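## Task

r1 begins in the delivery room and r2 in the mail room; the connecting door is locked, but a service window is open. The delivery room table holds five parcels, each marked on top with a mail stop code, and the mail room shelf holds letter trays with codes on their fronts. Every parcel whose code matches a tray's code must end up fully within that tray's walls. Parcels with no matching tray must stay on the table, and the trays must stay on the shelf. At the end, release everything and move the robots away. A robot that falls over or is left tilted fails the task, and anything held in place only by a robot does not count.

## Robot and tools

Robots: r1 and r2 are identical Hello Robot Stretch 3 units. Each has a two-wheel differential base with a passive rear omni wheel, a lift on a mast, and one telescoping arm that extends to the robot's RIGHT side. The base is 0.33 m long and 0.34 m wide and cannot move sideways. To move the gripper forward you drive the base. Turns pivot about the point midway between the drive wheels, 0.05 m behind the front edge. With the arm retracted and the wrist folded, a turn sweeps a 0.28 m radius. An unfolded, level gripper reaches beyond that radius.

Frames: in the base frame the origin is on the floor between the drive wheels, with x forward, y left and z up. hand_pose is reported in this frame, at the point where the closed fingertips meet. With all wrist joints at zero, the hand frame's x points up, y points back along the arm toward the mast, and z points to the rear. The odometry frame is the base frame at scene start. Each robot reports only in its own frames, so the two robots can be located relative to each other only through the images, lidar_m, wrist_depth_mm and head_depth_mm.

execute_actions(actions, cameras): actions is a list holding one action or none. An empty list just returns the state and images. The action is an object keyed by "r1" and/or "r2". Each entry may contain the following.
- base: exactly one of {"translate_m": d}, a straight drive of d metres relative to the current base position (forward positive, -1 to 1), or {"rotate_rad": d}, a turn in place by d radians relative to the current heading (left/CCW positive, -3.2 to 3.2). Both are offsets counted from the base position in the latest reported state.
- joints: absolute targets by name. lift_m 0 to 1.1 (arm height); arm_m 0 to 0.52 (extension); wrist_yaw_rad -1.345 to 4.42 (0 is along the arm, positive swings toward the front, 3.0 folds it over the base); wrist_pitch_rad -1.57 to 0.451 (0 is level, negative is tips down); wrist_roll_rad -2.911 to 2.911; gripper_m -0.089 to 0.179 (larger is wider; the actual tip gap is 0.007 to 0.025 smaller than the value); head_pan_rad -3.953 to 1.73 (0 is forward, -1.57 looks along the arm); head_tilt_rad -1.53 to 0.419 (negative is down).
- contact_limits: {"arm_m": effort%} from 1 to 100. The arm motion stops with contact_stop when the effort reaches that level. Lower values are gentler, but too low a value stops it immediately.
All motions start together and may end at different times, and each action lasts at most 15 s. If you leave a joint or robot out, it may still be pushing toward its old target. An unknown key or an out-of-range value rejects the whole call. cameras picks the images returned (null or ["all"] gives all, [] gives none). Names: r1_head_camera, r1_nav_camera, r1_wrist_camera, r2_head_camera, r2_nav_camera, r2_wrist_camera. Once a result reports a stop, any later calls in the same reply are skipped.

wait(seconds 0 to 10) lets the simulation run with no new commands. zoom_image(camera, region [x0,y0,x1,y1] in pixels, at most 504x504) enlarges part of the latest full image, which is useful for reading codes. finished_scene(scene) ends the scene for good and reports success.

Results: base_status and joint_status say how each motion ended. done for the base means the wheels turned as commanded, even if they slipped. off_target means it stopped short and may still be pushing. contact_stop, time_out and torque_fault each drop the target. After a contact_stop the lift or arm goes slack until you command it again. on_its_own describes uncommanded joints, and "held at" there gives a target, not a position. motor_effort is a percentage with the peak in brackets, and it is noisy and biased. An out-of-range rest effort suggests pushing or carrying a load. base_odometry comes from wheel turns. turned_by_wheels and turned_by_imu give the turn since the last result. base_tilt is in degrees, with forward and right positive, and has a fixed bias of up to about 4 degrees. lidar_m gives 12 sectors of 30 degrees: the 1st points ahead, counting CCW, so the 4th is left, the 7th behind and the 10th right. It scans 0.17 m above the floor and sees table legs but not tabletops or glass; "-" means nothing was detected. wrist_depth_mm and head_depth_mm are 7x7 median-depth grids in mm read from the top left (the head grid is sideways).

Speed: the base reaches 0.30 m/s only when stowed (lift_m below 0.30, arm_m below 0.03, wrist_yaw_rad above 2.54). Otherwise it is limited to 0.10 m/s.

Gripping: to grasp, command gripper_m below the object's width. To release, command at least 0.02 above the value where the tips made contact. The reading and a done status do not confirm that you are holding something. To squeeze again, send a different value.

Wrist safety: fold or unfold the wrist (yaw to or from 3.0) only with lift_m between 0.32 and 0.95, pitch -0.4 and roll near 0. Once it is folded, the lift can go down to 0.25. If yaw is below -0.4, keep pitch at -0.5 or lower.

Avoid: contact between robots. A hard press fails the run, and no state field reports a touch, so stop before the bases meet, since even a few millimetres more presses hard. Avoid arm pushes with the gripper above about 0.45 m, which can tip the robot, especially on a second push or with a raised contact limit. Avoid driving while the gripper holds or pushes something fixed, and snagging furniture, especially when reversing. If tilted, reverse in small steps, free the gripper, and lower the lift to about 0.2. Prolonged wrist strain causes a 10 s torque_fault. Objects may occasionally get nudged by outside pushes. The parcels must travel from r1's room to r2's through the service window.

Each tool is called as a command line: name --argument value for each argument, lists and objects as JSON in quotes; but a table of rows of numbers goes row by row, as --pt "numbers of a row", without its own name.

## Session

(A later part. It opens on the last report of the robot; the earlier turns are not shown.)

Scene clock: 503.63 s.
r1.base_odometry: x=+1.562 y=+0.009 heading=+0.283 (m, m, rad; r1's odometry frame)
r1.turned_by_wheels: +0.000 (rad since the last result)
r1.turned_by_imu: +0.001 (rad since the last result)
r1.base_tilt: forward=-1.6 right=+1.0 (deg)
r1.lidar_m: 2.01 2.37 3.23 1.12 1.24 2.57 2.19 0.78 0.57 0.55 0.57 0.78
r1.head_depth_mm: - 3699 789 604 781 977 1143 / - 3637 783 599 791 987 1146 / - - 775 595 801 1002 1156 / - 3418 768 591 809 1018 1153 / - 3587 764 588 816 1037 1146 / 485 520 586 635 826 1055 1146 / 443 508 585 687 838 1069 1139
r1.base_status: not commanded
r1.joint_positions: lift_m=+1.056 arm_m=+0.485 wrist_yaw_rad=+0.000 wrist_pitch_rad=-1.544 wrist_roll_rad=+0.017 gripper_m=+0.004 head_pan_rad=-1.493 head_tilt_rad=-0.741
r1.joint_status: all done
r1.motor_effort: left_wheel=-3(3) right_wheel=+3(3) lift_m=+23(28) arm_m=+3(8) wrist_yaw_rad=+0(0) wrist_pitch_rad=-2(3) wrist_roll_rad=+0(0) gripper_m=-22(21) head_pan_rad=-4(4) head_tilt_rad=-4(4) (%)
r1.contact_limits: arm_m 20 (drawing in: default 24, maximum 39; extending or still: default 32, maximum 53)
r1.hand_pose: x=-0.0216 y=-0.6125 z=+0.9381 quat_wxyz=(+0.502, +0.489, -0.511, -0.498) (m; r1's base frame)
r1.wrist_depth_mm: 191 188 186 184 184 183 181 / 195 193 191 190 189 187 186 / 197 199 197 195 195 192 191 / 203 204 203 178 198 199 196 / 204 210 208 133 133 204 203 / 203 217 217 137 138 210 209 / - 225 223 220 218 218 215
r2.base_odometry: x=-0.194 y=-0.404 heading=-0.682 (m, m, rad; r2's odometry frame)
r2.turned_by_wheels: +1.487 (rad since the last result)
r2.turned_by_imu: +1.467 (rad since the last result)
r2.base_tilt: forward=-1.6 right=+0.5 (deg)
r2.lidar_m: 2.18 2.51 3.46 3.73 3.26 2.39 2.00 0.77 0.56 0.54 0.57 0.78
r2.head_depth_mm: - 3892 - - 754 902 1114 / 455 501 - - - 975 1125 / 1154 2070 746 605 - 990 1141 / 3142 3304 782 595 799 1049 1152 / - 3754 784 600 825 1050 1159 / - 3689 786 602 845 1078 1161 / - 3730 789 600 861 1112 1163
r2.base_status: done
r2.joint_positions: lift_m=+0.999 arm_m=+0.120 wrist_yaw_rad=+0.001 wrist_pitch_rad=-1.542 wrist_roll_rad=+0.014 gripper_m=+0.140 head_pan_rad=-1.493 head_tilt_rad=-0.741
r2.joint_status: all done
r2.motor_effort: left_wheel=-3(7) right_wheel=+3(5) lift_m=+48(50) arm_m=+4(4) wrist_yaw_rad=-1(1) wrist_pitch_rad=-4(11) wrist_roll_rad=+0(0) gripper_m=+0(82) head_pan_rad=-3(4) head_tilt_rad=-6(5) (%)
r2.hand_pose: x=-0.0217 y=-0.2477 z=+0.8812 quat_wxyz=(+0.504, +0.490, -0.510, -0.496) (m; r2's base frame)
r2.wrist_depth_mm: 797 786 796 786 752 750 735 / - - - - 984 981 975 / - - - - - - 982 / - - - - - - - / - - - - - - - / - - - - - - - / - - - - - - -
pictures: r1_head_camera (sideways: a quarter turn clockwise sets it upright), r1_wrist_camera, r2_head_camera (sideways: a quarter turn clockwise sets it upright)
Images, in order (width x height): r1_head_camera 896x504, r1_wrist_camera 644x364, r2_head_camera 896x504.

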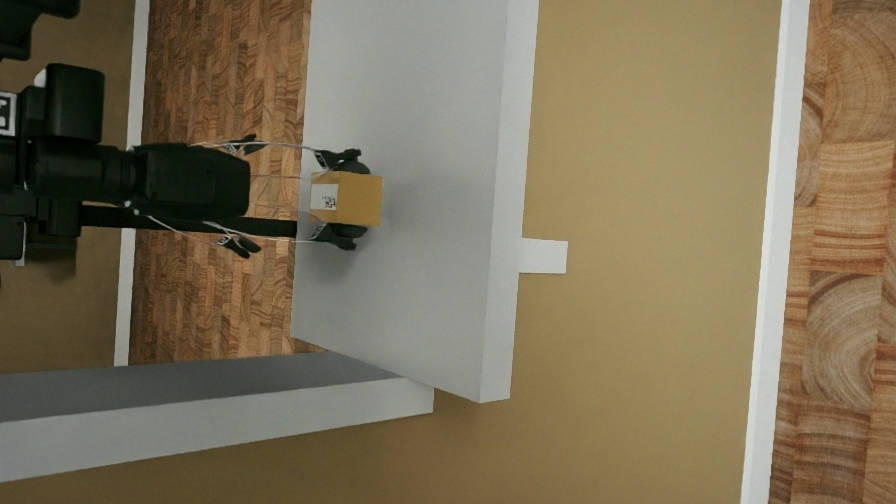

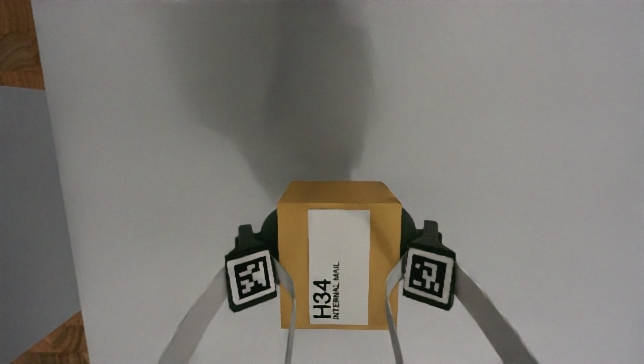

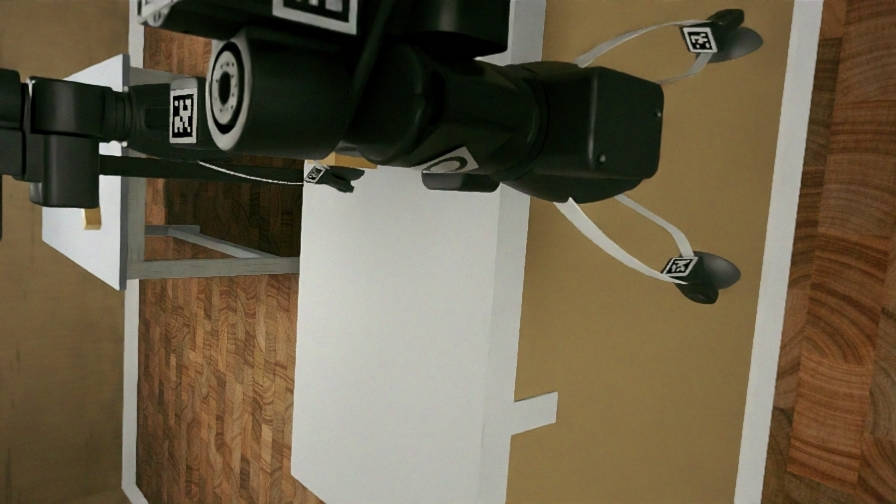

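execute_actions --actions '[{"r1": {"joints": {"lift_m": 1.038}}, "r2": {"joints": {"lift_m": 1.045}}}]' --cameras '["r1_head_camera", "r1_wrist_camera"]'

Scene clock: 510.53 s.
r1.base_odometry: x=+1.562 y=+0.009 heading=+0.283 (m, m, rad; r1's odometry frame)
r1.turned_by_wheels: +0.000 (rad since the last result)
r1.turned_by_imu: +0.001 (rad since the last result)
r1.base_tilt: forward=-1.6 right=+1.0 (deg)
r1.lidar_m: 2.01 2.36 3.22 1.12 1.24 2.58 2.20 0.79 0.57 0.55 0.57 0.78
r1.head_depth_mm: - 3720 790 602 780 976 1141 / - 3655 786 599 789 993 1146 / - - 772 597 798 1010 1154 / - 3229 770 592 807 1018 1156 / - 3524 761 589 818 1038 1143 / 485 519 586 637 830 1053 1140 / 443 508 585 687 834 1071 1141
r1.base_status: not commanded
r1.joint_positions: lift_m=+1.038 arm_m=+0.485 wrist_yaw_rad=+0.000 wrist_pitch_rad=-1.544 wrist_roll_rad=+0.017 gripper_m=+0.004 head_pan_rad=-1.493 head_tilt_rad=-0.741
r1.joint_status: all done
r1.motor_effort: left_wheel=-3(3) right_wheel=+4(4) lift_m=+23(22) arm_m=+3(3) wrist_yaw_rad=+0(0) wrist_pitch_rad=-2(2) wrist_roll_rad=+0(0) gripper_m=-22(22) head_pan_rad=-4(4) head_tilt_rad=-4(3) (%)
r1.hand_pose: x=-0.0216 y=-0.6125 z=+0.9201 quat_wxyz=(+0.502, +0.489, -0.511, -0.498) (m; r1's base frame)
r1.wrist_depth_mm: 171 170 170 168 166 165 166 / 177 174 173 172 171 170 169 / 181 182 179 178 176 175 174 / 186 185 184 179 179 179 178 / 193 191 188 133 133 186 184 / 196 197 196 137 138 190 189 / 207 204 202 201 199 196 196
r2.base_odometry: x=-0.194 y=-0.404 heading=-0.682 (m, m, rad; r2's odometry frame)
r2.turned_by_wheels: +0.000 (rad since the last result)
r2.turned_by_imu: +0.000 (rad since the last result)
r2.base_tilt: forward=-1.6 right=+0.4 (deg)
r2.lidar_m: 2.18 2.52 3.45 3.72 3.27 2.39 2.00 0.77 0.56 0.54 0.57 0.78
r2.head_depth_mm: - - - 591 762 981 1116 / 444 - - - 828 960 1130 / 467 2098 1064 616 828 983 1139 / 2730 3274 781 594 802 1048 1163 / - 3688 782 596 821 1060 1159 / - 3716 786 599 839 1080 1161 / - 3762 789 601 861 1112 1158
r2.base_status: not commanded
r2.joint_positions: lift_m=+1.044 arm_m=+0.120 wrist_yaw_rad=+0.001 wrist_pitch_rad=-1.543 wrist_roll_rad=+0.014 gripper_m=+0.140 head_pan_rad=-1.493 head_tilt_rad=-0.741
r2.joint_status: all done
r2.motor_effort: left_wheel=-2(3) right_wheel=+3(2) lift_m=+47(52) arm_m=+4(4) wrist_yaw_rad=-2(1) wrist_pitch_rad=-4(4) wrist_roll_rad=+0(0) gripper_m=+0(0) head_pan_rad=-3(3) head_tilt_rad=-6(6) (%)
r2.hand_pose: x=-0.0217 y=-0.2476 z=+0.9262 quat_wxyz=(+0.504, +0.490, -0.510, -0.496) (m; r2's base frame)
r2.wrist_depth_mm: 791 790 780 768 759 740 730 / - - - - - - - / - - - - - - - / - - - - - - - / - - - - - - - / - - - - - - - / - - - - - - -
pictures: r1_head_camera (sideways: a quarter turn clockwise sets it upright), r1_wrist_camera
Images, in order (width x height): r1_head_camera 896x504, r1_wrist_camera 644x364.

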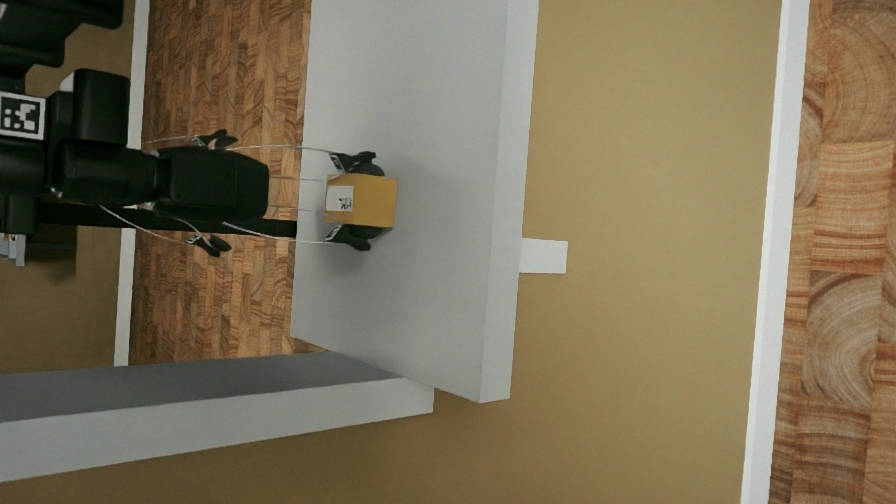

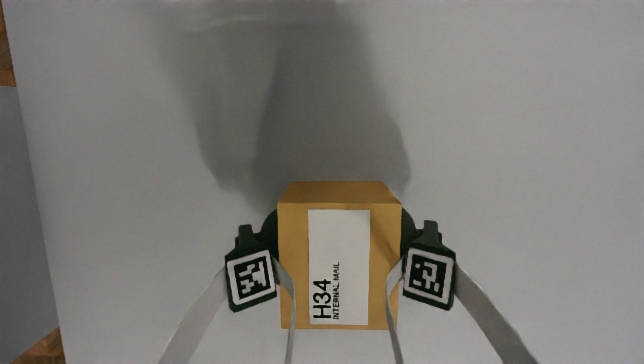

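execute_actions --actions '[{"r1": {"joints": {"gripper_m": 0.115}}, "r2": {"joints": {"lift_m": 1.056, "arm_m": 0.17}}}]' --cameras '["r1_wrist_camera", "r2_nav_camera"]'

Scene clock: 516.03 s.
r1.base_odometry: x=+1.562 y=+0.009 heading=+0.283 (m, m, rad; r1's odometry frame)
r1.turned_by_wheels: +0.000 (rad since the last result)
r1.turned_by_imu: +0.001 (rad since the last result)
r1.base_tilt: forward=-1.6 right=+1.0 (deg)
r1.lidar_m: 2.01 2.37 3.25 1.12 1.24 2.57 2.19 0.79 0.57 0.55 0.57 0.78
r1.head_depth_mm: - 3753 792 604 783 980 1141 / - 3661 783 600 789 990 1149 / - - 776 595 802 1007 1145 / - 3406 773 591 808 1016 1147 / - 3576 764 587 819 1036 1148 / 485 518 586 638 827 1054 1139 / 443 508 586 688 835 1069 1136
r1.base_status: not commanded
r1.joint_positions: lift_m=+1.038 arm_m=+0.485 wrist_yaw_rad=+0.000 wrist_pitch_rad=-1.544 wrist_roll_rad=+0.017 gripper_m=+0.115 head_pan_rad=-1.493 head_tilt_rad=-0.741
r1.joint_status: all done
r1.motor_effort: left_wheel=-4(4) right_wheel=+3(3) lift_m=+23(23) arm_m=+3(3) wrist_yaw_rad=+1(0) wrist_pitch_rad=-2(2) wrist_roll_rad=+0(0) gripper_m=+1(92) head_pan_rad=-4(3) head_tilt_rad=-4(4) (%)
r1.hand_pose: x=-0.0216 y=-0.6125 z=+0.9201 quat_wxyz=(+0.502, +0.489, -0.511, -0.498) (m; r1's base frame)
r1.wrist_depth_mm: 171 170 169 168 167 165 164 / 177 175 174 172 171 170 168 / 181 180 179 178 176 174 175 / 187 186 184 177 180 180 179 / 192 191 189 135 186 184 184 / 196 197 196 140 191 - 189 / 206 204 202 200 199 198 194
r2.base_odometry: x=-0.194 y=-0.404 heading=-0.682 (m, m, rad; r2's odometry frame)
r2.turned_by_wheels: +0.000 (rad since the last result)
r2.turned_by_imu: +0.000 (rad since the last result)
r2.base_tilt: forward=-1.6 right=+0.5 (deg)
r2.lidar_m: 2.18 2.52 3.44 3.72 3.27 2.39 2.00 0.77 0.56 0.54 0.57 0.78
r2.head_depth_mm: - - 740 590 731 938 1111 / - - - - 765 963 1130 / 466 2087 1068 576 786 990 1142 / 2767 3380 777 595 786 1010 1152 / - 3765 782 598 821 1051 1154 / - 3760 784 598 843 1077 1160 / - 3816 791 602 863 1111 1157
r2.base_status: not commanded
r2.joint_positions: lift_m=+1.055 arm_m=+0.170 wrist_yaw_rad=+0.001 wrist_pitch_rad=-1.543 wrist_roll_rad=+0.014 gripper_m=+0.140 head_pan_rad=-1.493 head_tilt_rad=-0.741
r2.joint_status: all done
r2.motor_effort: left_wheel=-2(3) right_wheel=+2(2) lift_m=+48(48) arm_m=+4(3) wrist_yaw_rad=+0(1) wrist_pitch_rad=-3(4) wrist_roll_rad=+0(0) gripper_m=+0(0) head_pan_rad=-3(3) head_tilt_rad=-5(6) (%)
r2.hand_pose: x=-0.0217 y=-0.2975 z=+0.9373 quat_wxyz=(+0.504, +0.490, -0.510, -0.497) (m; r2's base frame)
r2.wrist_depth_mm: 641 621 621 603 603 592 593 / - - - - - - - / - - - - - - - / - - - - - - - / - - - - - - - / - - - - - - - / - - - - - - -
pictures: r1_wrist_camera, r2_nav_camera (sideways: a quarter turn counterclockwise sets it upright)
Images, in order (width x height): r1_wrist_camera 644x364, r2_nav_camera 672x504.

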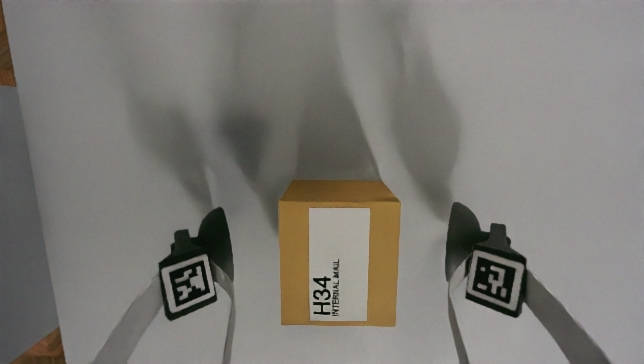

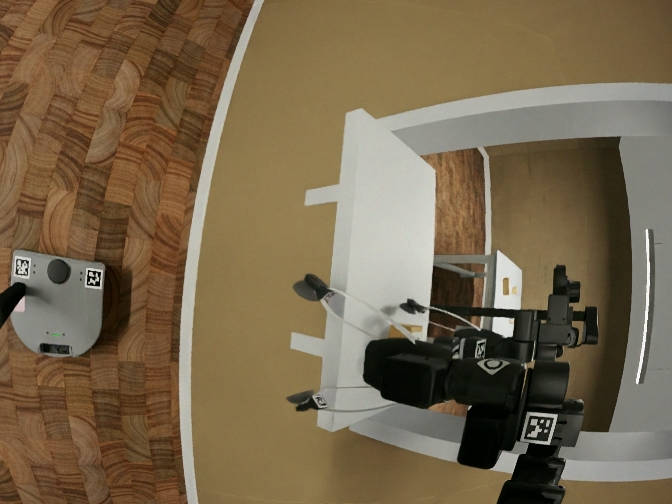

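execute_actions --actions '[{"r1": {"joints": {"arm_m": 0.25, "lift_m": 1.05}}, "r2": {"joints": {"arm_m": 0.39}, "contact_limits": {"arm_m": 15}}}]' --cameras '["r2_wrist_camera", "r2_head_camera"]'

Scene clock: 523.57 s.
r1.base_odometry: x=+1.562 y=+0.009 heading=+0.283 (m, m, rad; r1's odometry frame)
r1.turned_by_wheels: +0.000 (rad since the last result)
r1.turned_by_imu: +0.001 (rad since the last result)
r1.base_tilt: forward=-1.6 right=+1.0 (deg)
r1.lidar_m: 2.01 2.36 3.21 1.12 1.24 2.56 2.20 0.79 0.57 0.55 0.57 0.78
r1.head_depth_mm: - - 794 604 783 975 1136 / - - 750 601 802 991 1149 / 531 - - 577 798 1003 1149 / - 3352 738 593 808 1020 1150 / - 3539 762 589 818 1035 1149 / 485 519 586 636 830 1057 1140 / 444 506 585 688 838 1065 1134
r1.base_status: not commanded
r1.joint_positions: lift_m=+1.050 arm_m=+0.250 wrist_yaw_rad=+0.000 wrist_pitch_rad=-1.544 wrist_roll_rad=+0.017 gripper_m=+0.115 head_pan_rad=-1.493 head_tilt_rad=-0.741
r1.joint_status: all done
r1.motor_effort: left_wheel=-3(4) right_wheel=+4(3) lift_m=+30(32) arm_m=-2(1) wrist_yaw_rad=+0(0) wrist_pitch_rad=-2(2) wrist_roll_rad=+0(0) gripper_m=+0(0) head_pan_rad=-4(3) head_tilt_rad=-4(4) (%)
r1.hand_pose: x=-0.0216 y=-0.3779 z=+0.9317 quat_wxyz=(+0.502, +0.489, -0.511, -0.498) (m; r1's base frame)
r1.wrist_depth_mm: 184 181 180 179 178 177 176 / 190 186 185 185 183 182 181 / - - - - - - - / - - - - - - - / - - - - - - - / - - - - - - - / - - - - - - -
r2.base_odometry: x=-0.194 y=-0.404 heading=-0.682 (m, m, rad; r2's odometry frame)
r2.turned_by_wheels: +0.000 (rad since the last result)
r2.turned_by_imu: +0.000 (rad since the last result)
r2.base_tilt: forward=-1.6 right=+0.5 (deg)
r2.lidar_m: 2.18 2.50 3.45 3.73 3.28 2.39 2.00 0.77 0.56 0.54 0.57 0.78
r2.head_depth_mm: - 3596 772 587 753 940 1120 / - - 742 591 764 966 1136 / 2035 3328 746 593 786 989 1138 / 3176 3298 782 595 805 1018 1152 / - 3739 783 596 819 1047 1164 / - 3752 786 599 839 1075 1158 / - 3794 790 599 860 1112 1161
r2.base_status: not commanded
r2.joint_positions: lift_m=+1.055 arm_m=+0.390 wrist_yaw_rad=+0.001 wrist_pitch_rad=-1.543 wrist_roll_rad=+0.014 gripper_m=+0.140 head_pan_rad=-1.493 head_tilt_rad=-0.741
r2.joint_status: all done
r2.motor_effort: left_wheel=-2(2) right_wheel=+2(2) lift_m=+48(48) arm_m=+4(3) wrist_yaw_rad=+0(0) wrist_pitch_rad=-3(3) wrist_roll_rad=+0(0) gripper_m=+0(0) head_pan_rad=-3(4) head_tilt_rad=-5(6) (%)
r2.contact_limits: arm_m 15 (drawing in: default 17, maximum 29; extending or still: default 25, maximum 40)
r2.hand_pose: x=-0.0216 y=-0.5175 z=+0.9373 quat_wxyz=(+0.503, +0.490, -0.510, -0.497) (m; r2's base frame)
r2.wrist_depth_mm: 185 184 182 133 132 177 175 / 189 186 185 135 135 181 179 / 192 191 189 187 186 185 182 / 196 195 193 192 189 187 186 / 201 199 198 196 193 191 191 / 205 - 201 199 198 196 194 / 210 208 206 203 202 201 197
pictures: r2_head_camera (sideways: a quarter turn clockwise sets it upright), r2_wrist_camera
Images, in order (width x height): r2_head_camera 896x504, r2_wrist_camera 644x364.

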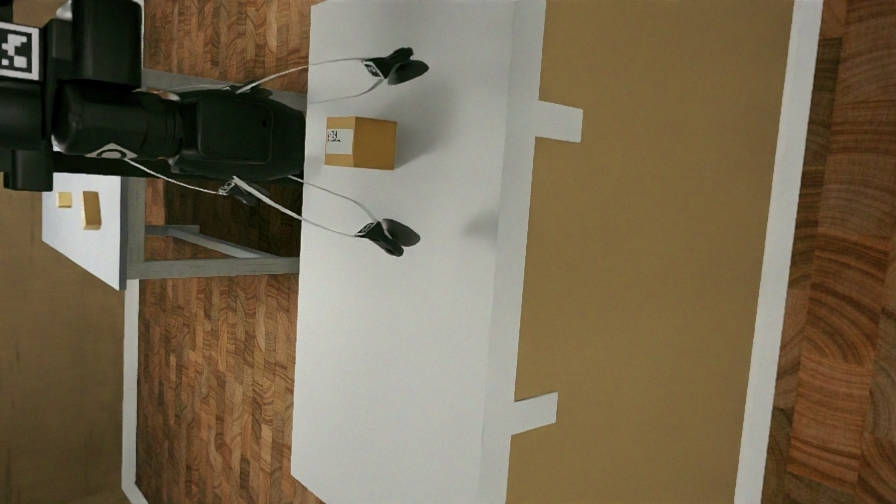

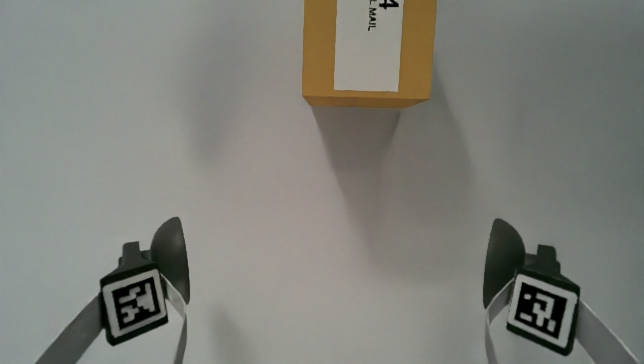

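execute_actions --actions '[{"r1": {"joints": {"arm_m": 0.14}}, "r2": {"base": {"translate_m": -0.01}, "joints": {"arm_m": 0.484, "lift_m": 1.046, "gripper_m": 0.115}, "contact_limits": {"arm_m": 15}}}]' --cameras '["r2_wrist_camera", "r2_head_camera"]'

Scene clock: 534.03 s.
r1.base_odometry: x=+1.562 y=+0.009 heading=+0.283 (m, m, rad; r1's odometry frame)
r1.turned_by_wheels: +0.000 (rad since the last result)
r1.turned_by_imu: +0.001 (rad since the last result)
r1.base_tilt: forward=-1.5 right=+0.9 (deg)
r1.lidar_m: 2.02 2.36 3.22 1.12 1.24 2.58 2.19 0.79 0.57 0.55 0.57 0.78
r1.head_depth_mm: - - - 603 779 975 1139 / - - - 601 792 1030 1144 / 451 542 - - 824 1005 1149 / 500 3385 764 612 815 1017 1148 / - 3533 764 589 797 1052 1148 / 485 520 587 638 825 1057 1142 / 443 510 585 689 836 1070 1132
r1.base_status: not commanded
r1.joint_positions: lift_m=+1.050 arm_m=+0.140 wrist_yaw_rad=+0.000 wrist_pitch_rad=-1.544 wrist_roll_rad=+0.017 gripper_m=+0.115 head_pan_rad=-1.493 head_tilt_rad=-0.741
r1.joint_status: all done
r1.motor_effort: left_wheel=-4(3) right_wheel=+2(4) lift_m=+31(30) arm_m=-2(4) wrist_yaw_rad=+0(0) wrist_pitch_rad=-2(2) wrist_roll_rad=+0(0) gripper_m=+0(1) head_pan_rad=-4(3) head_tilt_rad=-5(4) (%)
r1.hand_pose: x=-0.0216 y=-0.2679 z=+0.9317 quat_wxyz=(+0.502, +0.489, -0.510, -0.498) (m; r1's base frame)
r1.wrist_depth_mm: 783 802 790 801 820 844 841 / - - - - - - - / - - - - - - - / - - - - - - - / - - - - - - - / - - - - - - - / - - - - - - -
r2.base_odometry: x=-0.201 y=-0.398 heading=-0.682 (m, m, rad; r2's odometry frame)
r2.turned_by_wheels: +0.000 (rad since the last result)
r2.turned_by_imu: +0.000 (rad since the last result)
r2.base_tilt: forward=-1.6 right=+0.5 (deg)
r2.lidar_m: 2.17 2.52 3.48 3.71 3.26 2.38 2.01 0.77 0.56 0.54 0.57 0.78
r2.head_depth_mm: - 3691 769 590 752 933 1117 / - 2223 772 592 764 960 1136 / 2054 2102 778 592 786 989 1142 / 3122 3136 782 596 803 1016 1158 / - 3755 779 599 818 1045 1152 / - 3749 785 598 841 1079 1157 / - 3906 786 601 859 1116 1156
r2.base_status: done
r2.joint_positions: lift_m=+1.047 arm_m=+0.484 wrist_yaw_rad=+0.001 wrist_pitch_rad=-1.543 wrist_roll_rad=+0.014 gripper_m=+0.115 head_pan_rad=-1.493 head_tilt_rad=-0.741
r2.joint_status: all done
r2.motor_effort: left_wheel=-2(6) right_wheel=+3(4) lift_m=+17(43) arm_m=+4(3) wrist_yaw_rad=+0(1) wrist_pitch_rad=-3(3) wrist_roll_rad=+0(0) gripper_m=+0(80) head_pan_rad=-3(4) head_tilt_rad=-5(6) (%)
r2.contact_limits: arm_m 15 (drawing in: default 17, maximum 29; extending or still: default 25, maximum 40)
r2.hand_pose: x=-0.0216 y=-0.6114 z=+0.9286 quat_wxyz=(+0.503, +0.490, -0.510, -0.497) (m; r2's base frame)
r2.wrist_depth_mm: 177 175 173 172 170 168 166 / 180 178 177 175 173 172 171 / 183 181 180 179 176 176 174 / 188 186 185 173 179 179 177 / 192 188 187 134 183 183 180 / 197 194 193 137 187 - 184 / 199 200 197 195 192 191 188
pictures: r2_head_camera (sideways: a quarter turn clockwise sets it upright), r2_wrist_camera
Images, in order (width x height): r2_head_camera 896x504, r2_wrist_camera 644x364.

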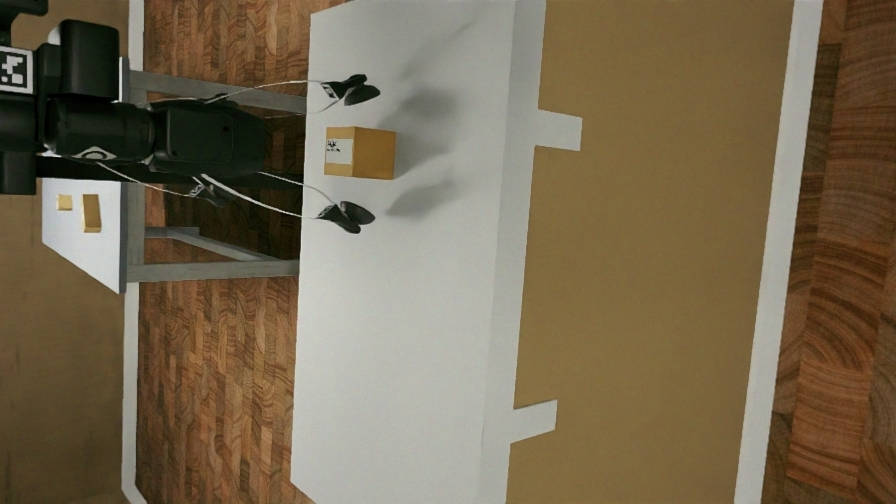

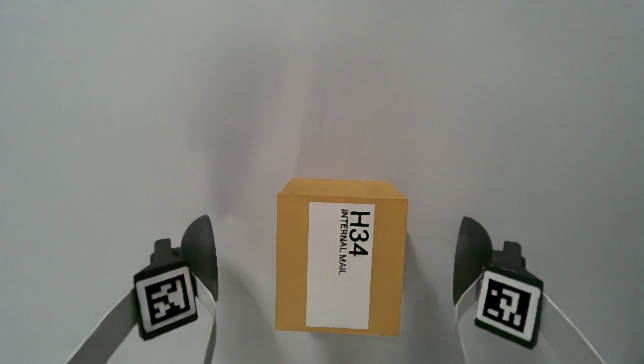

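execute_actions --actions '[{"r1": {"joints": {"arm_m": 0.06}}, "r2": {"joints": {"arm_m": 0.49, "gripper_m": 0.0}}}]' --cameras '["r2_wrist_camera"]'

Scene clock: 539.03 s.
r1.base_odometry: x=+1.562 y=+0.009 heading=+0.283 (m, m, rad; r1's odometry frame)
r1.turned_by_wheels: +0.000 (rad since the last result)
r1.turned_by_imu: +0.001 (rad since the last result)
r1.base_tilt: forward=-1.6 right=+1.0 (deg)
r1.lidar_m: 2.01 2.37 3.21 1.12 1.25 2.57 2.19 0.79 0.57 0.55 0.57 0.78
r1.head_depth_mm: - - - - 785 968 1145 / - - - - - - 1139 / 451 533 793 - - - 1150 / 1169 3322 767 612 777 1059 1152 / - 3528 763 588 818 1005 1123 / 485 519 585 636 827 1055 1147 / 444 508 587 690 838 1071 1136
r1.base_status: not commanded
r1.joint_positions: lift_m=+1.050 arm_m=+0.060 wrist_yaw_rad=+0.000 wrist_pitch_rad=-1.544 wrist_roll_rad=+0.017 gripper_m=+0.115 head_pan_rad=-1.493 head_tilt_rad=-0.741
r1.joint_status: all done
r1.motor_effort: left_wheel=-4(4) right_wheel=+3(4) lift_m=+30(31) arm_m=-3(5) wrist_yaw_rad=+0(0) wrist_pitch_rad=-2(2) wrist_roll_rad=+0(0) gripper_m=+1(0) head_pan_rad=-4(4) head_tilt_rad=-4(4) (%)
r1.hand_pose: x=-0.0216 y=-0.1879 z=+0.9317 quat_wxyz=(+0.502, +0.489, -0.510, -0.498) (m; r1's base frame)
r1.wrist_depth_mm: - - - - - - - / - - - - - - - / - - - - - - - / - - - - - - - / - - - - - - - / - - - - - - - / - - - - - - -
r2.base_odometry: x=-0.201 y=-0.398 heading=-0.682 (m, m, rad; r2's odometry frame)
r2.turned_by_wheels: +0.000 (rad since the last result)
r2.turned_by_imu: +0.000 (rad since the last result)
r2.base_tilt: forward=-1.6 right=+0.5 (deg)
r2.lidar_m: 2.18 2.52 3.46 3.72 3.25 2.38 2.01 0.77 0.56 0.54 0.57 0.78
r2.head_depth_mm: - 3718 774 591 752 936 1111 / - 2194 777 592 767 956 1129 / 2219 2104 775 595 783 987 1144 / 3146 3092 782 597 802 1020 1154 / - 3776 783 599 818 1042 1154 / - 3712 783 599 840 1074 1166 / - 3784 785 601 859 1114 1167
r2.base_status: not commanded
r2.joint_positions: lift_m=+1.047 arm_m=+0.490 wrist_yaw_rad=+0.001 wrist_pitch_rad=-1.543 wrist_roll_rad=+0.014 gripper_m=+0.001 head_pan_rad=-1.493 head_tilt_rad=-0.741
r2.joint_status: all done
r2.motor_effort: left_wheel=-2(2) right_wheel=+2(3) lift_m=+17(17) arm_m=+4(6) wrist_yaw_rad=-1(1) wrist_pitch_rad=-3(3) wrist_roll_rad=+0(0) gripper_m=-17(92) head_pan_rad=-3(3) head_tilt_rad=-5(4) (%)
r2.hand_pose: x=-0.0216 y=-0.6174 z=+0.9286 quat_wxyz=(+0.503, +0.490, -0.510, -0.497) (m; r2's base frame)
r2.wrist_depth_mm: 177 174 173 172 170 168 166 / 180 178 177 175 173 172 169 / 183 182 180 178 177 175 172 / 188 186 184 182 181 178 178 / 191 190 187 130 181 182 181 / 196 194 191 133 132 187 185 / 200 197 197 136 193 191 189
pictures: r2_wrist_camera
Images, in order (width x height): r2_wrist_camera 644x364.

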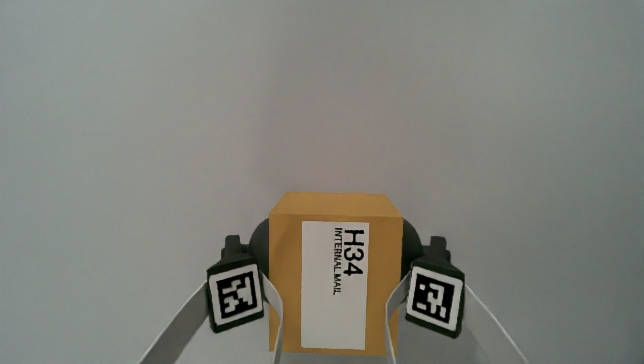

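execute_actions --actions '[{"r1": {"joints": {"arm_m": 0.004, "lift_m": 0.85, "gripper_m": 0.04}}, "r2": {"joints": {"arm_m": 0.24, "lift_m": 1.06}}}]' --cameras '["r2_wrist_camera", "r2_head_camera"]'

Scene clock: 560.07 s.
r1.base_odometry: x=+1.562 y=+0.009 heading=+0.283 (m, m, rad; r1's odometry frame)
r1.turned_by_wheels: +0.000 (rad since the last result)
r1.turned_by_imu: +0.001 (rad since the last result)
r1.base_tilt: forward=-1.5 right=+1.0 (deg)
r1.lidar_m: 2.01 2.36 3.23 1.12 1.24 2.57 2.19 0.79 0.57 0.55 0.57 0.78
r1.head_depth_mm: - 3713 789 602 780 911 - / - 3700 783 601 790 898 - / 687 3282 778 596 799 939 - / - 3383 770 593 811 989 1130 / - 3534 765 590 816 1039 1147 / 486 518 586 636 828 1055 1137 / 444 508 585 692 839 1069 1137
r1.base_status: not commanded
r1.joint_positions: lift_m=+0.850 arm_m=+0.004 wrist_yaw_rad=+0.000 wrist_pitch_rad=-1.544 wrist_roll_rad=+0.017 gripper_m=+0.040 head_pan_rad=-1.493 head_tilt_rad=-0.741
r1.joint_status: all done
r1.motor_effort: left_wheel=-3(4) right_wheel=+2(3) lift_m=+22(26) arm_m=-2(0) wrist_yaw_rad=+0(0) wrist_pitch_rad=-2(2) wrist_roll_rad=+0(0) gripper_m=-1(93) head_pan_rad=-4(3) head_tilt_rad=-4(4) (%)
r1.hand_pose: x=-0.0216 y=-0.1319 z=+0.7321 quat_wxyz=(+0.502, +0.489, -0.510, -0.498) (m; r1's base frame)
r1.wrist_depth_mm: 882 868 858 849 862 840 839 / 903 884 860 910 872 863 853 / 938 905 886 904 896 913 888 / 964 943 959 914 930 933 917 / 993 971 967 - 967 939 932 / - - - 996 - 942 960 / - - - - - - 996
r2.base_odometry: x=-0.201 y=-0.398 heading=-0.682 (m, m, rad; r2's odometry frame)
r2.turned_by_wheels: +0.000 (rad since the last result)
r2.turned_by_imu: +0.000 (rad since the last result)
r2.base_tilt: forward=-1.6 right=+0.5 (deg)
r2.lidar_m: 2.18 2.52 3.46 3.73 3.25 2.38 2.00 0.77 0.56 0.55 0.57 0.78
r2.head_depth_mm: - 3183 775 591 750 937 1113 / - - - 592 766 963 1128 / 1078 1303 1136 594 788 990 1141 / 2054 3161 784 595 803 1014 1155 / - 3782 781 598 821 1045 1156 / - 3706 786 598 842 1072 1162 / - 3798 786 599 859 1111 1159
r2.base_status: not commanded
r2.joint_positions: lift_m=+1.059 arm_m=+0.240 wrist_yaw_rad=+0.001 wrist_pitch_rad=-1.544 wrist_roll_rad=+0.014 gripper_m=+0.001 head_pan_rad=-1.493 head_tilt_rad=-0.741
r2.joint_status: all done
r2.motor_effort: left_wheel=-2(2) right_wheel=+2(2) lift_m=+48(52) arm_m=-3(5) wrist_yaw_rad=+0(0) wrist_pitch_rad=-3(3) wrist_roll_rad=+0(0) gripper_m=-17(16) head_pan_rad=-3(4) head_tilt_rad=-5(5) (%)
r2.hand_pose: x=-0.0216 y=-0.3682 z=+0.9412 quat_wxyz=(+0.503, +0.490, -0.510, -0.497) (m; r2's base frame)
r2.wrist_depth_mm: 190 188 186 185 182 181 178 / 193 191 190 187 187 185 182 / - - - - - 204 186 / - - - - - - - / - - - 130 - - - / - - - 133 132 - - / - - - 136 - - -
pictures: r2_head_camera (sideways: a quarter turn clockwise sets it upright), r2_wrist_camera
Images, in order (width x height): r2_head_camera 896x504, r2_wrist_camera 644x364.

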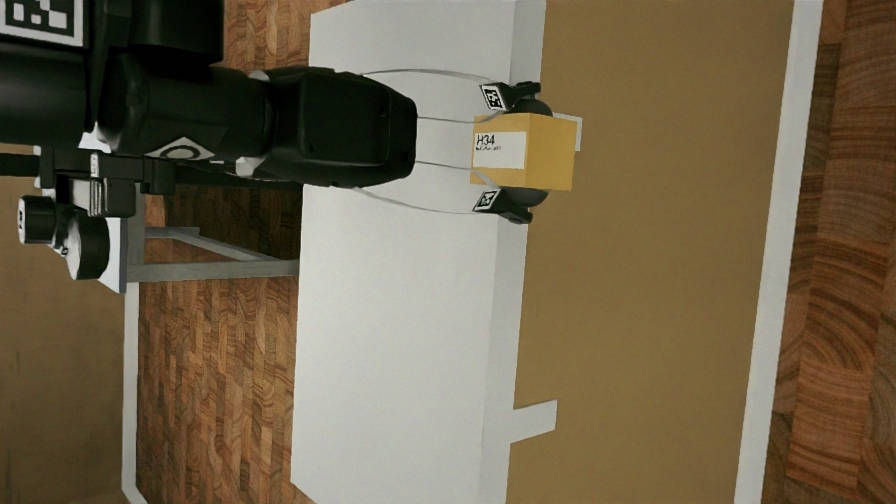

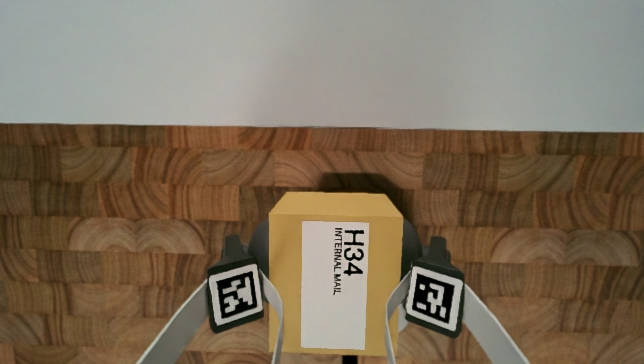

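execute_actions --actions '[{"r1": {"joints": {"head_pan_rad": 1.55, "head_tilt_rad": -0.4, "lift_m": 0.6}}, "r2": {"base": {"rotate_rad": 1.443}, "joints": {"arm_m": 0.003, "lift_m": 0.78, "head_pan_rad": 0.0, "head_tilt_rad": -0.3}}}]' --cameras '["r1_head_camera", "r2_wrist_camera", "r2_head_camera"]'

execute_actions --actions '[{"r2": {"base": {"translate_m": 1.0}, "joints": {"lift_m": 0.29, "wrist_yaw_rad": 2.6, "wrist_pitch_rad": -0.4}}}]' --cameras '["r2_wrist_camera", "r2_head_camera"]'

Scene clock: 569.80 s.
r1.base_odometry: x=+1.562 y=+0.009 heading=+0.283 (m, m, rad; r1's odometry frame)
r1.turned_by_wheels: +0.000 (rad since the last result)
r1.turned_by_imu: +0.001 (rad since the last result)
r1.base_tilt: forward=-1.6 right=+1.0 (deg)
r1.lidar_m: 2.01 2.37 3.23 1.12 1.24 2.56 2.19 0.79 0.57 0.55 0.57 0.78
r1.head_depth_mm: 3126 3470 3616 3495 2358 1756 1405 / 3183 3368 3708 3432 2332 1739 1389 / 3153 3372 3641 1688 1291 1583 1389 / 3173 3366 3486 1441 2084 1737 1388 / 3121 3351 3504 1427 2074 1722 1374 / 3105 3345 3474 1362 2052 1702 1370 / 3087 3313 3588 1386 1948 1578 1357
r1.base_status: not commanded
r1.joint_positions: lift_m=+0.600 arm_m=+0.004 wrist_yaw_rad=+0.000 wrist_pitch_rad=-1.544 wrist_roll_rad=+0.017 gripper_m=+0.040 head_pan_rad=+1.543 head_tilt_rad=-0.409
r1.joint_status: all done
r1.motor_effort: left_wheel=-3(3) right_wheel=+3(3) lift_m=+22(21) arm_m=-2(2) wrist_yaw_rad=+0(0) wrist_pitch_rad=-2(2) wrist_roll_rad=+0(0) gripper_m=+0(0) head_pan_rad=+4(47) head_tilt_rad=+3(22) (%)
r1.hand_pose: x=-0.0216 y=-0.1319 z=+0.4821 quat_wxyz=(+0.502, +0.489, -0.510, -0.498) (m; r1's base frame)
r1.wrist_depth_mm: 624 611 613 611 608 598 590 / 651 634 629 623 618 625 610 / 662 649 638 649 642 647 636 / 669 681 673 - - 662 653 / 701 697 690 - - 684 666 / 717 728 704 - - 695 679 / 756 737 745 755 721 714 703
r2.base_odometry: x=-0.201 y=-0.398 heading=+0.761 (m, m, rad; r2's odometry frame)
r2.turned_by_wheels: +1.443 (rad since the last result)
r2.turned_by_imu: +1.424 (rad since the last result)
r2.base_tilt: forward=-1.6 right=+0.5 (deg)
r2.lidar_m: 3.73 3.74 2.47 2.32 0.88 0.59 0.54 0.55 0.70 1.49 2.46 3.08
r2.head_depth_mm: 3332 3546 3756 3902 2783 1964 1517 / 3316 3519 3713 3832 2784 1958 1529 / 3267 3516 3672 3905 2811 1969 1520 / 3248 3424 3652 3832 2797 1970 1516 / 3251 3419 3546 3717 2812 1974 1520 / 3247 3431 3551 3762 2802 1978 1524 / 3133 3381 3534 3682 2780 1976 1537
r2.base_status: done
r2.joint_positions: lift_m=+0.781 arm_m=+0.003 wrist_yaw_rad=+0.001 wrist_pitch_rad=-1.544 wrist_roll_rad=+0.014 gripper_m=+0.001 head_pan_rad=-0.007 head_tilt_rad=-0.310
r2.joint_status: all done
r2.motor_effort: left_wheel=-2(6) right_wheel=+3(6) lift_m=+18(42) arm_m=-3(3) wrist_yaw_rad=+0(1) wrist_pitch_rad=-3(3) wrist_roll_rad=+0(1) gripper_m=-16(16) head_pan_rad=+3(45) head_tilt_rad=+4(31) (%)
r2.hand_pose: x=-0.0216 y=-0.1312 z=+0.6625 quat_wxyz=(+0.503, +0.490, -0.510, -0.497) (m; r2's base frame)
r2.wrist_depth_mm: 804 781 785 766 772 757 637 / 812 816 796 792 787 773 658 / 818 828 788 807 811 805 677 / 869 834 824 177 - 812 684 / 876 865 827 131 130 823 695 / 897 887 877 132 132 836 694 / 888 889 883 136 857 877 707
pictures: r1_head_camera (sideways: a quarter turn clockwise sets it upright), r2_head_camera (sideways: a quarter turn clockwise sets it upright), r2_wrist_camera
Images, in order (width x height): r1_head_camera 896x504, r2_head_camera 896x504, r2_wrist_camera 644x364.

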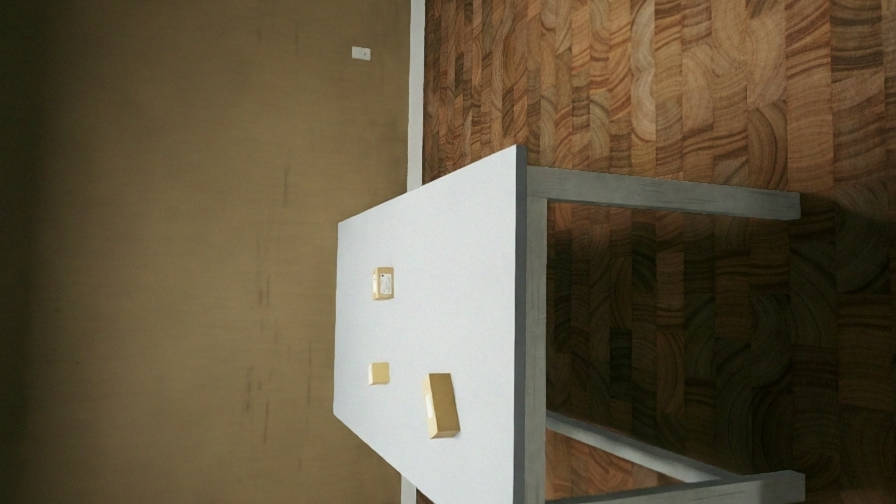

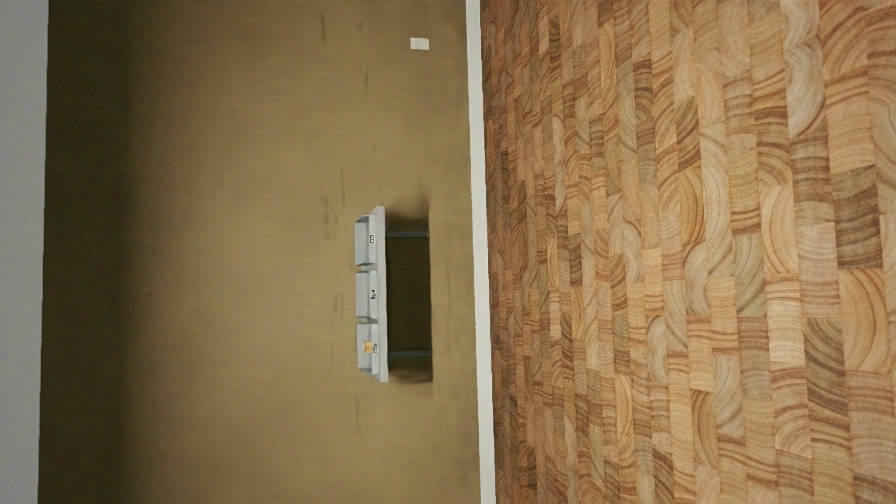

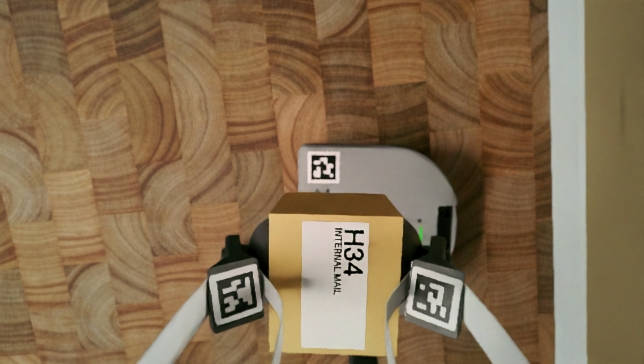

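Scene clock: 577.93 s.
r1.base_odometry: x=+1.562 y=+0.009 heading=+0.283 (m, m, rad; r1's odometry frame)
r1.turned_by_wheels: +0.000 (rad since the last result)
r1.turned_by_imu: +0.001 (rad since the last result)
r1.base_tilt: forward=-1.5 right=+1.0 (deg)
r1.lidar_m: 2.01 2.37 3.22 1.12 1.24 2.57 2.20 0.79 0.57 0.55 0.57 0.78
r1.head_depth_mm: 3244 3432 3682 3511 2372 1764 1394 / 3204 3395 3647 3466 2334 1753 1403 / 3184 3341 3635 1695 1278 1580 1385 / 3173 3321 3521 1442 2115 1715 1384 / 3187 3382 3577 1419 2098 1715 1377 / 3114 3334 3481 1356 2057 1704 1378 / 3093 3327 3558 1391 1955 1594 1372
r1.base_status: not commanded
r1.joint_positions: lift_m=+0.600 arm_m=+0.004 wrist_yaw_rad=+0.000 wrist_pitch_rad=-1.544 wrist_roll_rad=+0.017 gripper_m=+0.040 head_pan_rad=+1.543 head_tilt_rad=-0.409
r1.joint_status: not commanded
r1.motor_effort: left_wheel=-4(3) right_wheel=+3(2) lift_m=+22(22) arm_m=-2(2) wrist_yaw_rad=+0(0) wrist_pitch_rad=-2(2) wrist_roll_rad=+0(0) gripper_m=+0(0) head_pan_rad=+3(3) head_tilt_rad=+3(3) (%)
r1.hand_pose: x=-0.0216 y=-0.1319 z=+0.4821 quat_wxyz=(+0.502, +0.489, -0.510, -0.498) (m; r1's base frame)
r1.wrist_depth_mm: 625 628 621 606 600 608 602 / 640 642 626 626 625 616 612 / 667 655 655 648 642 642 627 / 686 666 668 - - 657 642 / 707 700 683 - - 675 676 / 713 710 723 - - 690 695 / 752 749 741 737 725 724 710
r2.base_odometry: x=+0.523 y=+0.292 heading=+0.761 (m, m, rad; r2's odometry frame)
r2.turned_by_wheels: +0.000 (rad since the last result)
r2.turned_by_imu: -0.001 (rad since the last result)
r2.base_tilt: forward=-1.6 right=+0.4 (deg)
r2.lidar_m: 2.76 2.80 2.63 2.41 2.44 1.65 1.53 1.55 1.96 2.31 2.34 2.95
r2.head_depth_mm: 2446 2596 2723 2872 2789 1950 1517 / 2444 2590 2700 2905 2803 1962 1516 / 2453 2543 2711 2871 2789 1956 1522 / 2398 2526 2675 2801 2773 1966 1535 / 2402 2513 2664 2793 2804 1950 1520 / 2351 2482 2653 2799 2831 1979 1520 / 2341 2474 2636 2745 2808 1986 1524
r2.base_status: done
r2.joint_positions: lift_m=+0.291 arm_m=+0.003 wrist_yaw_rad=+2.598 wrist_pitch_rad=-0.426 wrist_roll_rad=+0.014 gripper_m=+0.001 head_pan_rad=-0.007 head_tilt_rad=-0.309
r2.joint_status: all done
r2.motor_effort: left_wheel=-2(6) right_wheel=+2(8) lift_m=+18(19) arm_m=-3(3) wrist_yaw_rad=+2(1) wrist_pitch_rad=+15(15) wrist_roll_rad=+1(0) gripper_m=-17(16) head_pan_rad=+3(3) head_tilt_rad=+4(5) (%)
r2.hand_pose: x=+0.0943 y=+0.0427 z=+0.3014 quat_wxyz=(+0.330, +0.710, -0.043, +0.621) (m; r2's base frame)
r2.wrist_depth_mm: - - - - - - - / - - - - - - - / - 979 993 948 949 949 945 / 773 780 769 761 739 742 736 / 633 631 623 131 561 612 619 / 538 527 526 132 132 518 506 / - 470 440 136 439 450 443
pictures: r2_head_camera (sideways: a quarter turn clockwise sets it upright), r2_wrist_camera
Images, in order (width x height): r2_head_camera 896x504, r2_wrist_camera 644x364.

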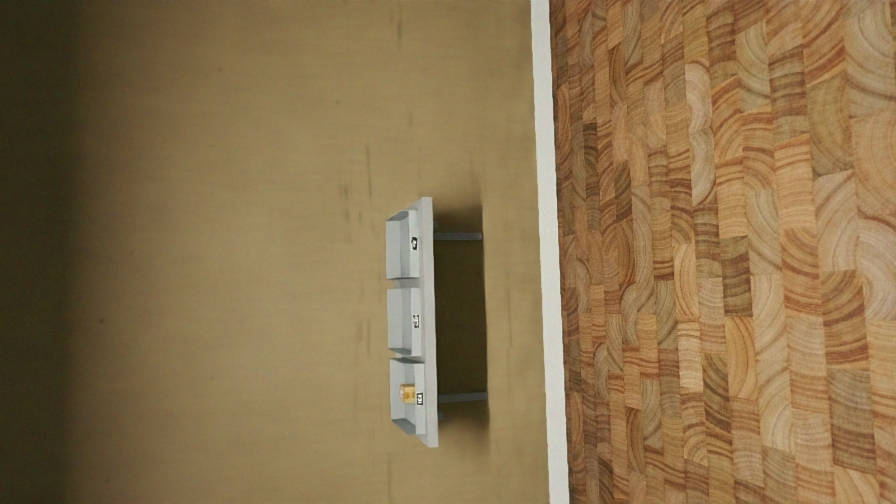

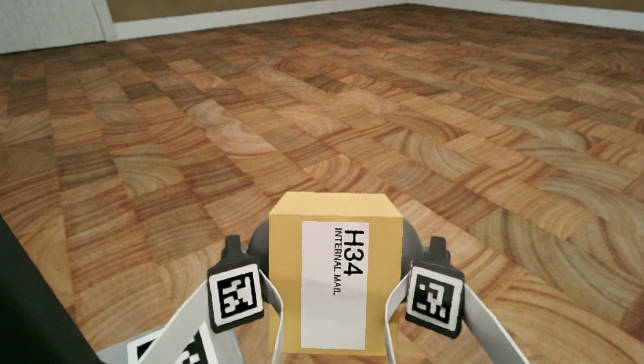

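execute_actions --actions '[{"r2": {"base": {"translate_m": 1.0}, "joints": {"head_tilt_rad": -0.5}}}]' --cameras '["r2_head_camera"]'

Scene clock: 587.37 s.
r1.base_odometry: x=+1.562 y=+0.009 heading=+0.283 (m, m, rad; r1's odometry frame)
r1.turned_by_wheels: +0.000 (rad since the last result)
r1.turned_by_imu: +0.001 (rad since the last result)
r1.base_tilt: forward=-1.6 right=+1.0 (deg)
r1.lidar_m: 2.01 2.37 3.22 1.12 1.25 2.57 2.19 0.78 0.57 0.55 0.57 0.78
r1.head_depth_mm: 3261 3446 3652 3566 2354 1751 1403 / 3217 3358 3639 3562 2330 1747 1400 / 3167 3370 3582 1697 1289 1570 1396 / 3170 3366 3526 1442 2092 1724 1391 / 3171 3376 3437 1434 2085 1732 1375 / 3167 3331 3411 1367 2050 1703 1366 / 3087 3327 3610 1402 1940 1582 1360
r1.base_status: not commanded
r1.joint_positions: lift_m=+0.600 arm_m=+0.004 wrist_yaw_rad=+0.000 wrist_pitch_rad=-1.544 wrist_roll_rad=+0.017 gripper_m=+0.040 head_pan_rad=+1.543 head_tilt_rad=-0.409
r1.joint_status: not commanded
r1.motor_effort: left_wheel=-3(3) right_wheel=+3(3) lift_m=+22(22) arm_m=-2(2) wrist_yaw_rad=+0(0) wrist_pitch_rad=-2(2) wrist_roll_rad=+0(0) gripper_m=-1(0) head_pan_rad=+3(3) head_tilt_rad=+3(3) (%)
r1.hand_pose: x=-0.0216 y=-0.1319 z=+0.4821 quat_wxyz=(+0.502, +0.489, -0.510, -0.498) (m; r1's base frame)
r1.wrist_depth_mm: 618 622 616 606 608 596 598 / 648 630 637 632 631 615 600 / 659 655 658 631 636 636 627 / 684 691 656 - - 659 655 / 706 683 694 - - 686 669 / 722 721 725 - - 690 693 / 736 742 727 733 725 727 702
r2.base_odometry: x=+1.247 y=+0.982 heading=+0.761 (m, m, rad; r2's odometry frame)
r2.turned_by_wheels: +0.000 (rad since the last result)
r2.turned_by_imu: -0.001 (rad since the last result)
r2.base_tilt: forward=-1.6 right=+0.5 (deg)
r2.lidar_m: 1.78 1.79 2.27 2.55 2.59 2.72 2.52 2.55 2.37 2.19 2.22 1.92
r2.head_depth_mm: 1523 1649 1795 1968 2046 1599 1306 / 1501 1638 1786 1979 2068 1600 1315 / 1500 1625 1763 1965 2056 1594 1314 / 1493 1608 1713 1919 2072 1593 1305 / 1474 1595 1701 1905 2022 1618 1310 / 1471 1585 1699 1898 1996 1604 1315 / 1438 1567 1661 1863 1986 1600 1312
r2.base_status: done
r2.joint_positions: lift_m=+0.291 arm_m=+0.003 wrist_yaw_rad=+2.598 wrist_pitch_rad=-0.426 wrist_roll_rad=+0.014 gripper_m=+0.001 head_pan_rad=-0.007 head_tilt_rad=-0.494
r2.joint_status: all done
r2.motor_effort: left_wheel=-2(6) right_wheel=+2(8) lift_m=+18(18) arm_m=-3(3) wrist_yaw_rad=+2(2) wrist_pitch_rad=+14(14) wrist_roll_rad=+0(0) gripper_m=-16(16) head_pan_rad=+3(3) head_tilt_rad=-3(21) (%)
r2.hand_pose: x=+0.0943 y=+0.0427 z=+0.3014 quat_wxyz=(+0.330, +0.710, -0.043, +0.621) (m; r2's base frame)
r2.wrist_depth_mm: - - - - - - - / - - - - - - - / - - 979 968 - 960 935 / 767 768 770 745 753 731 708 / 633 641 628 130 569 597 613 / 541 534 524 132 132 517 501 / - 467 442 135 433 447 449
pictures: r2_head_camera (sideways: a quarter turn clockwise sets it upright)
Images, in order (width x height): r2_head_camera 896x504.

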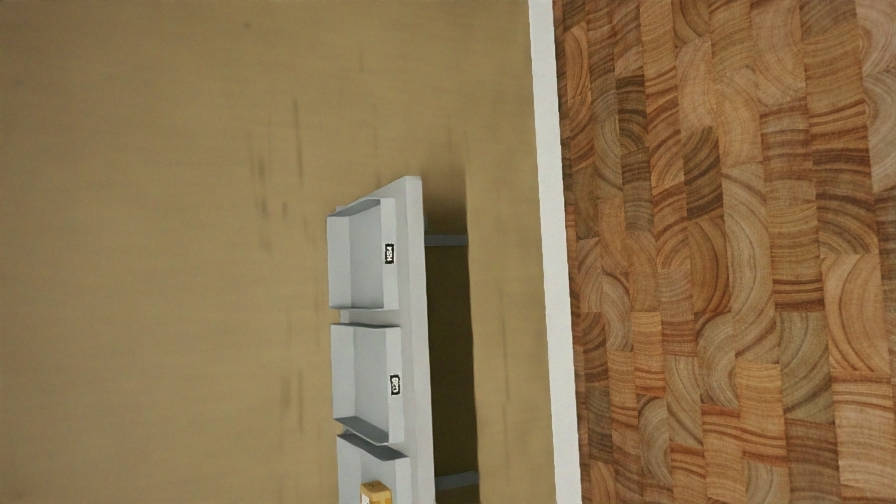

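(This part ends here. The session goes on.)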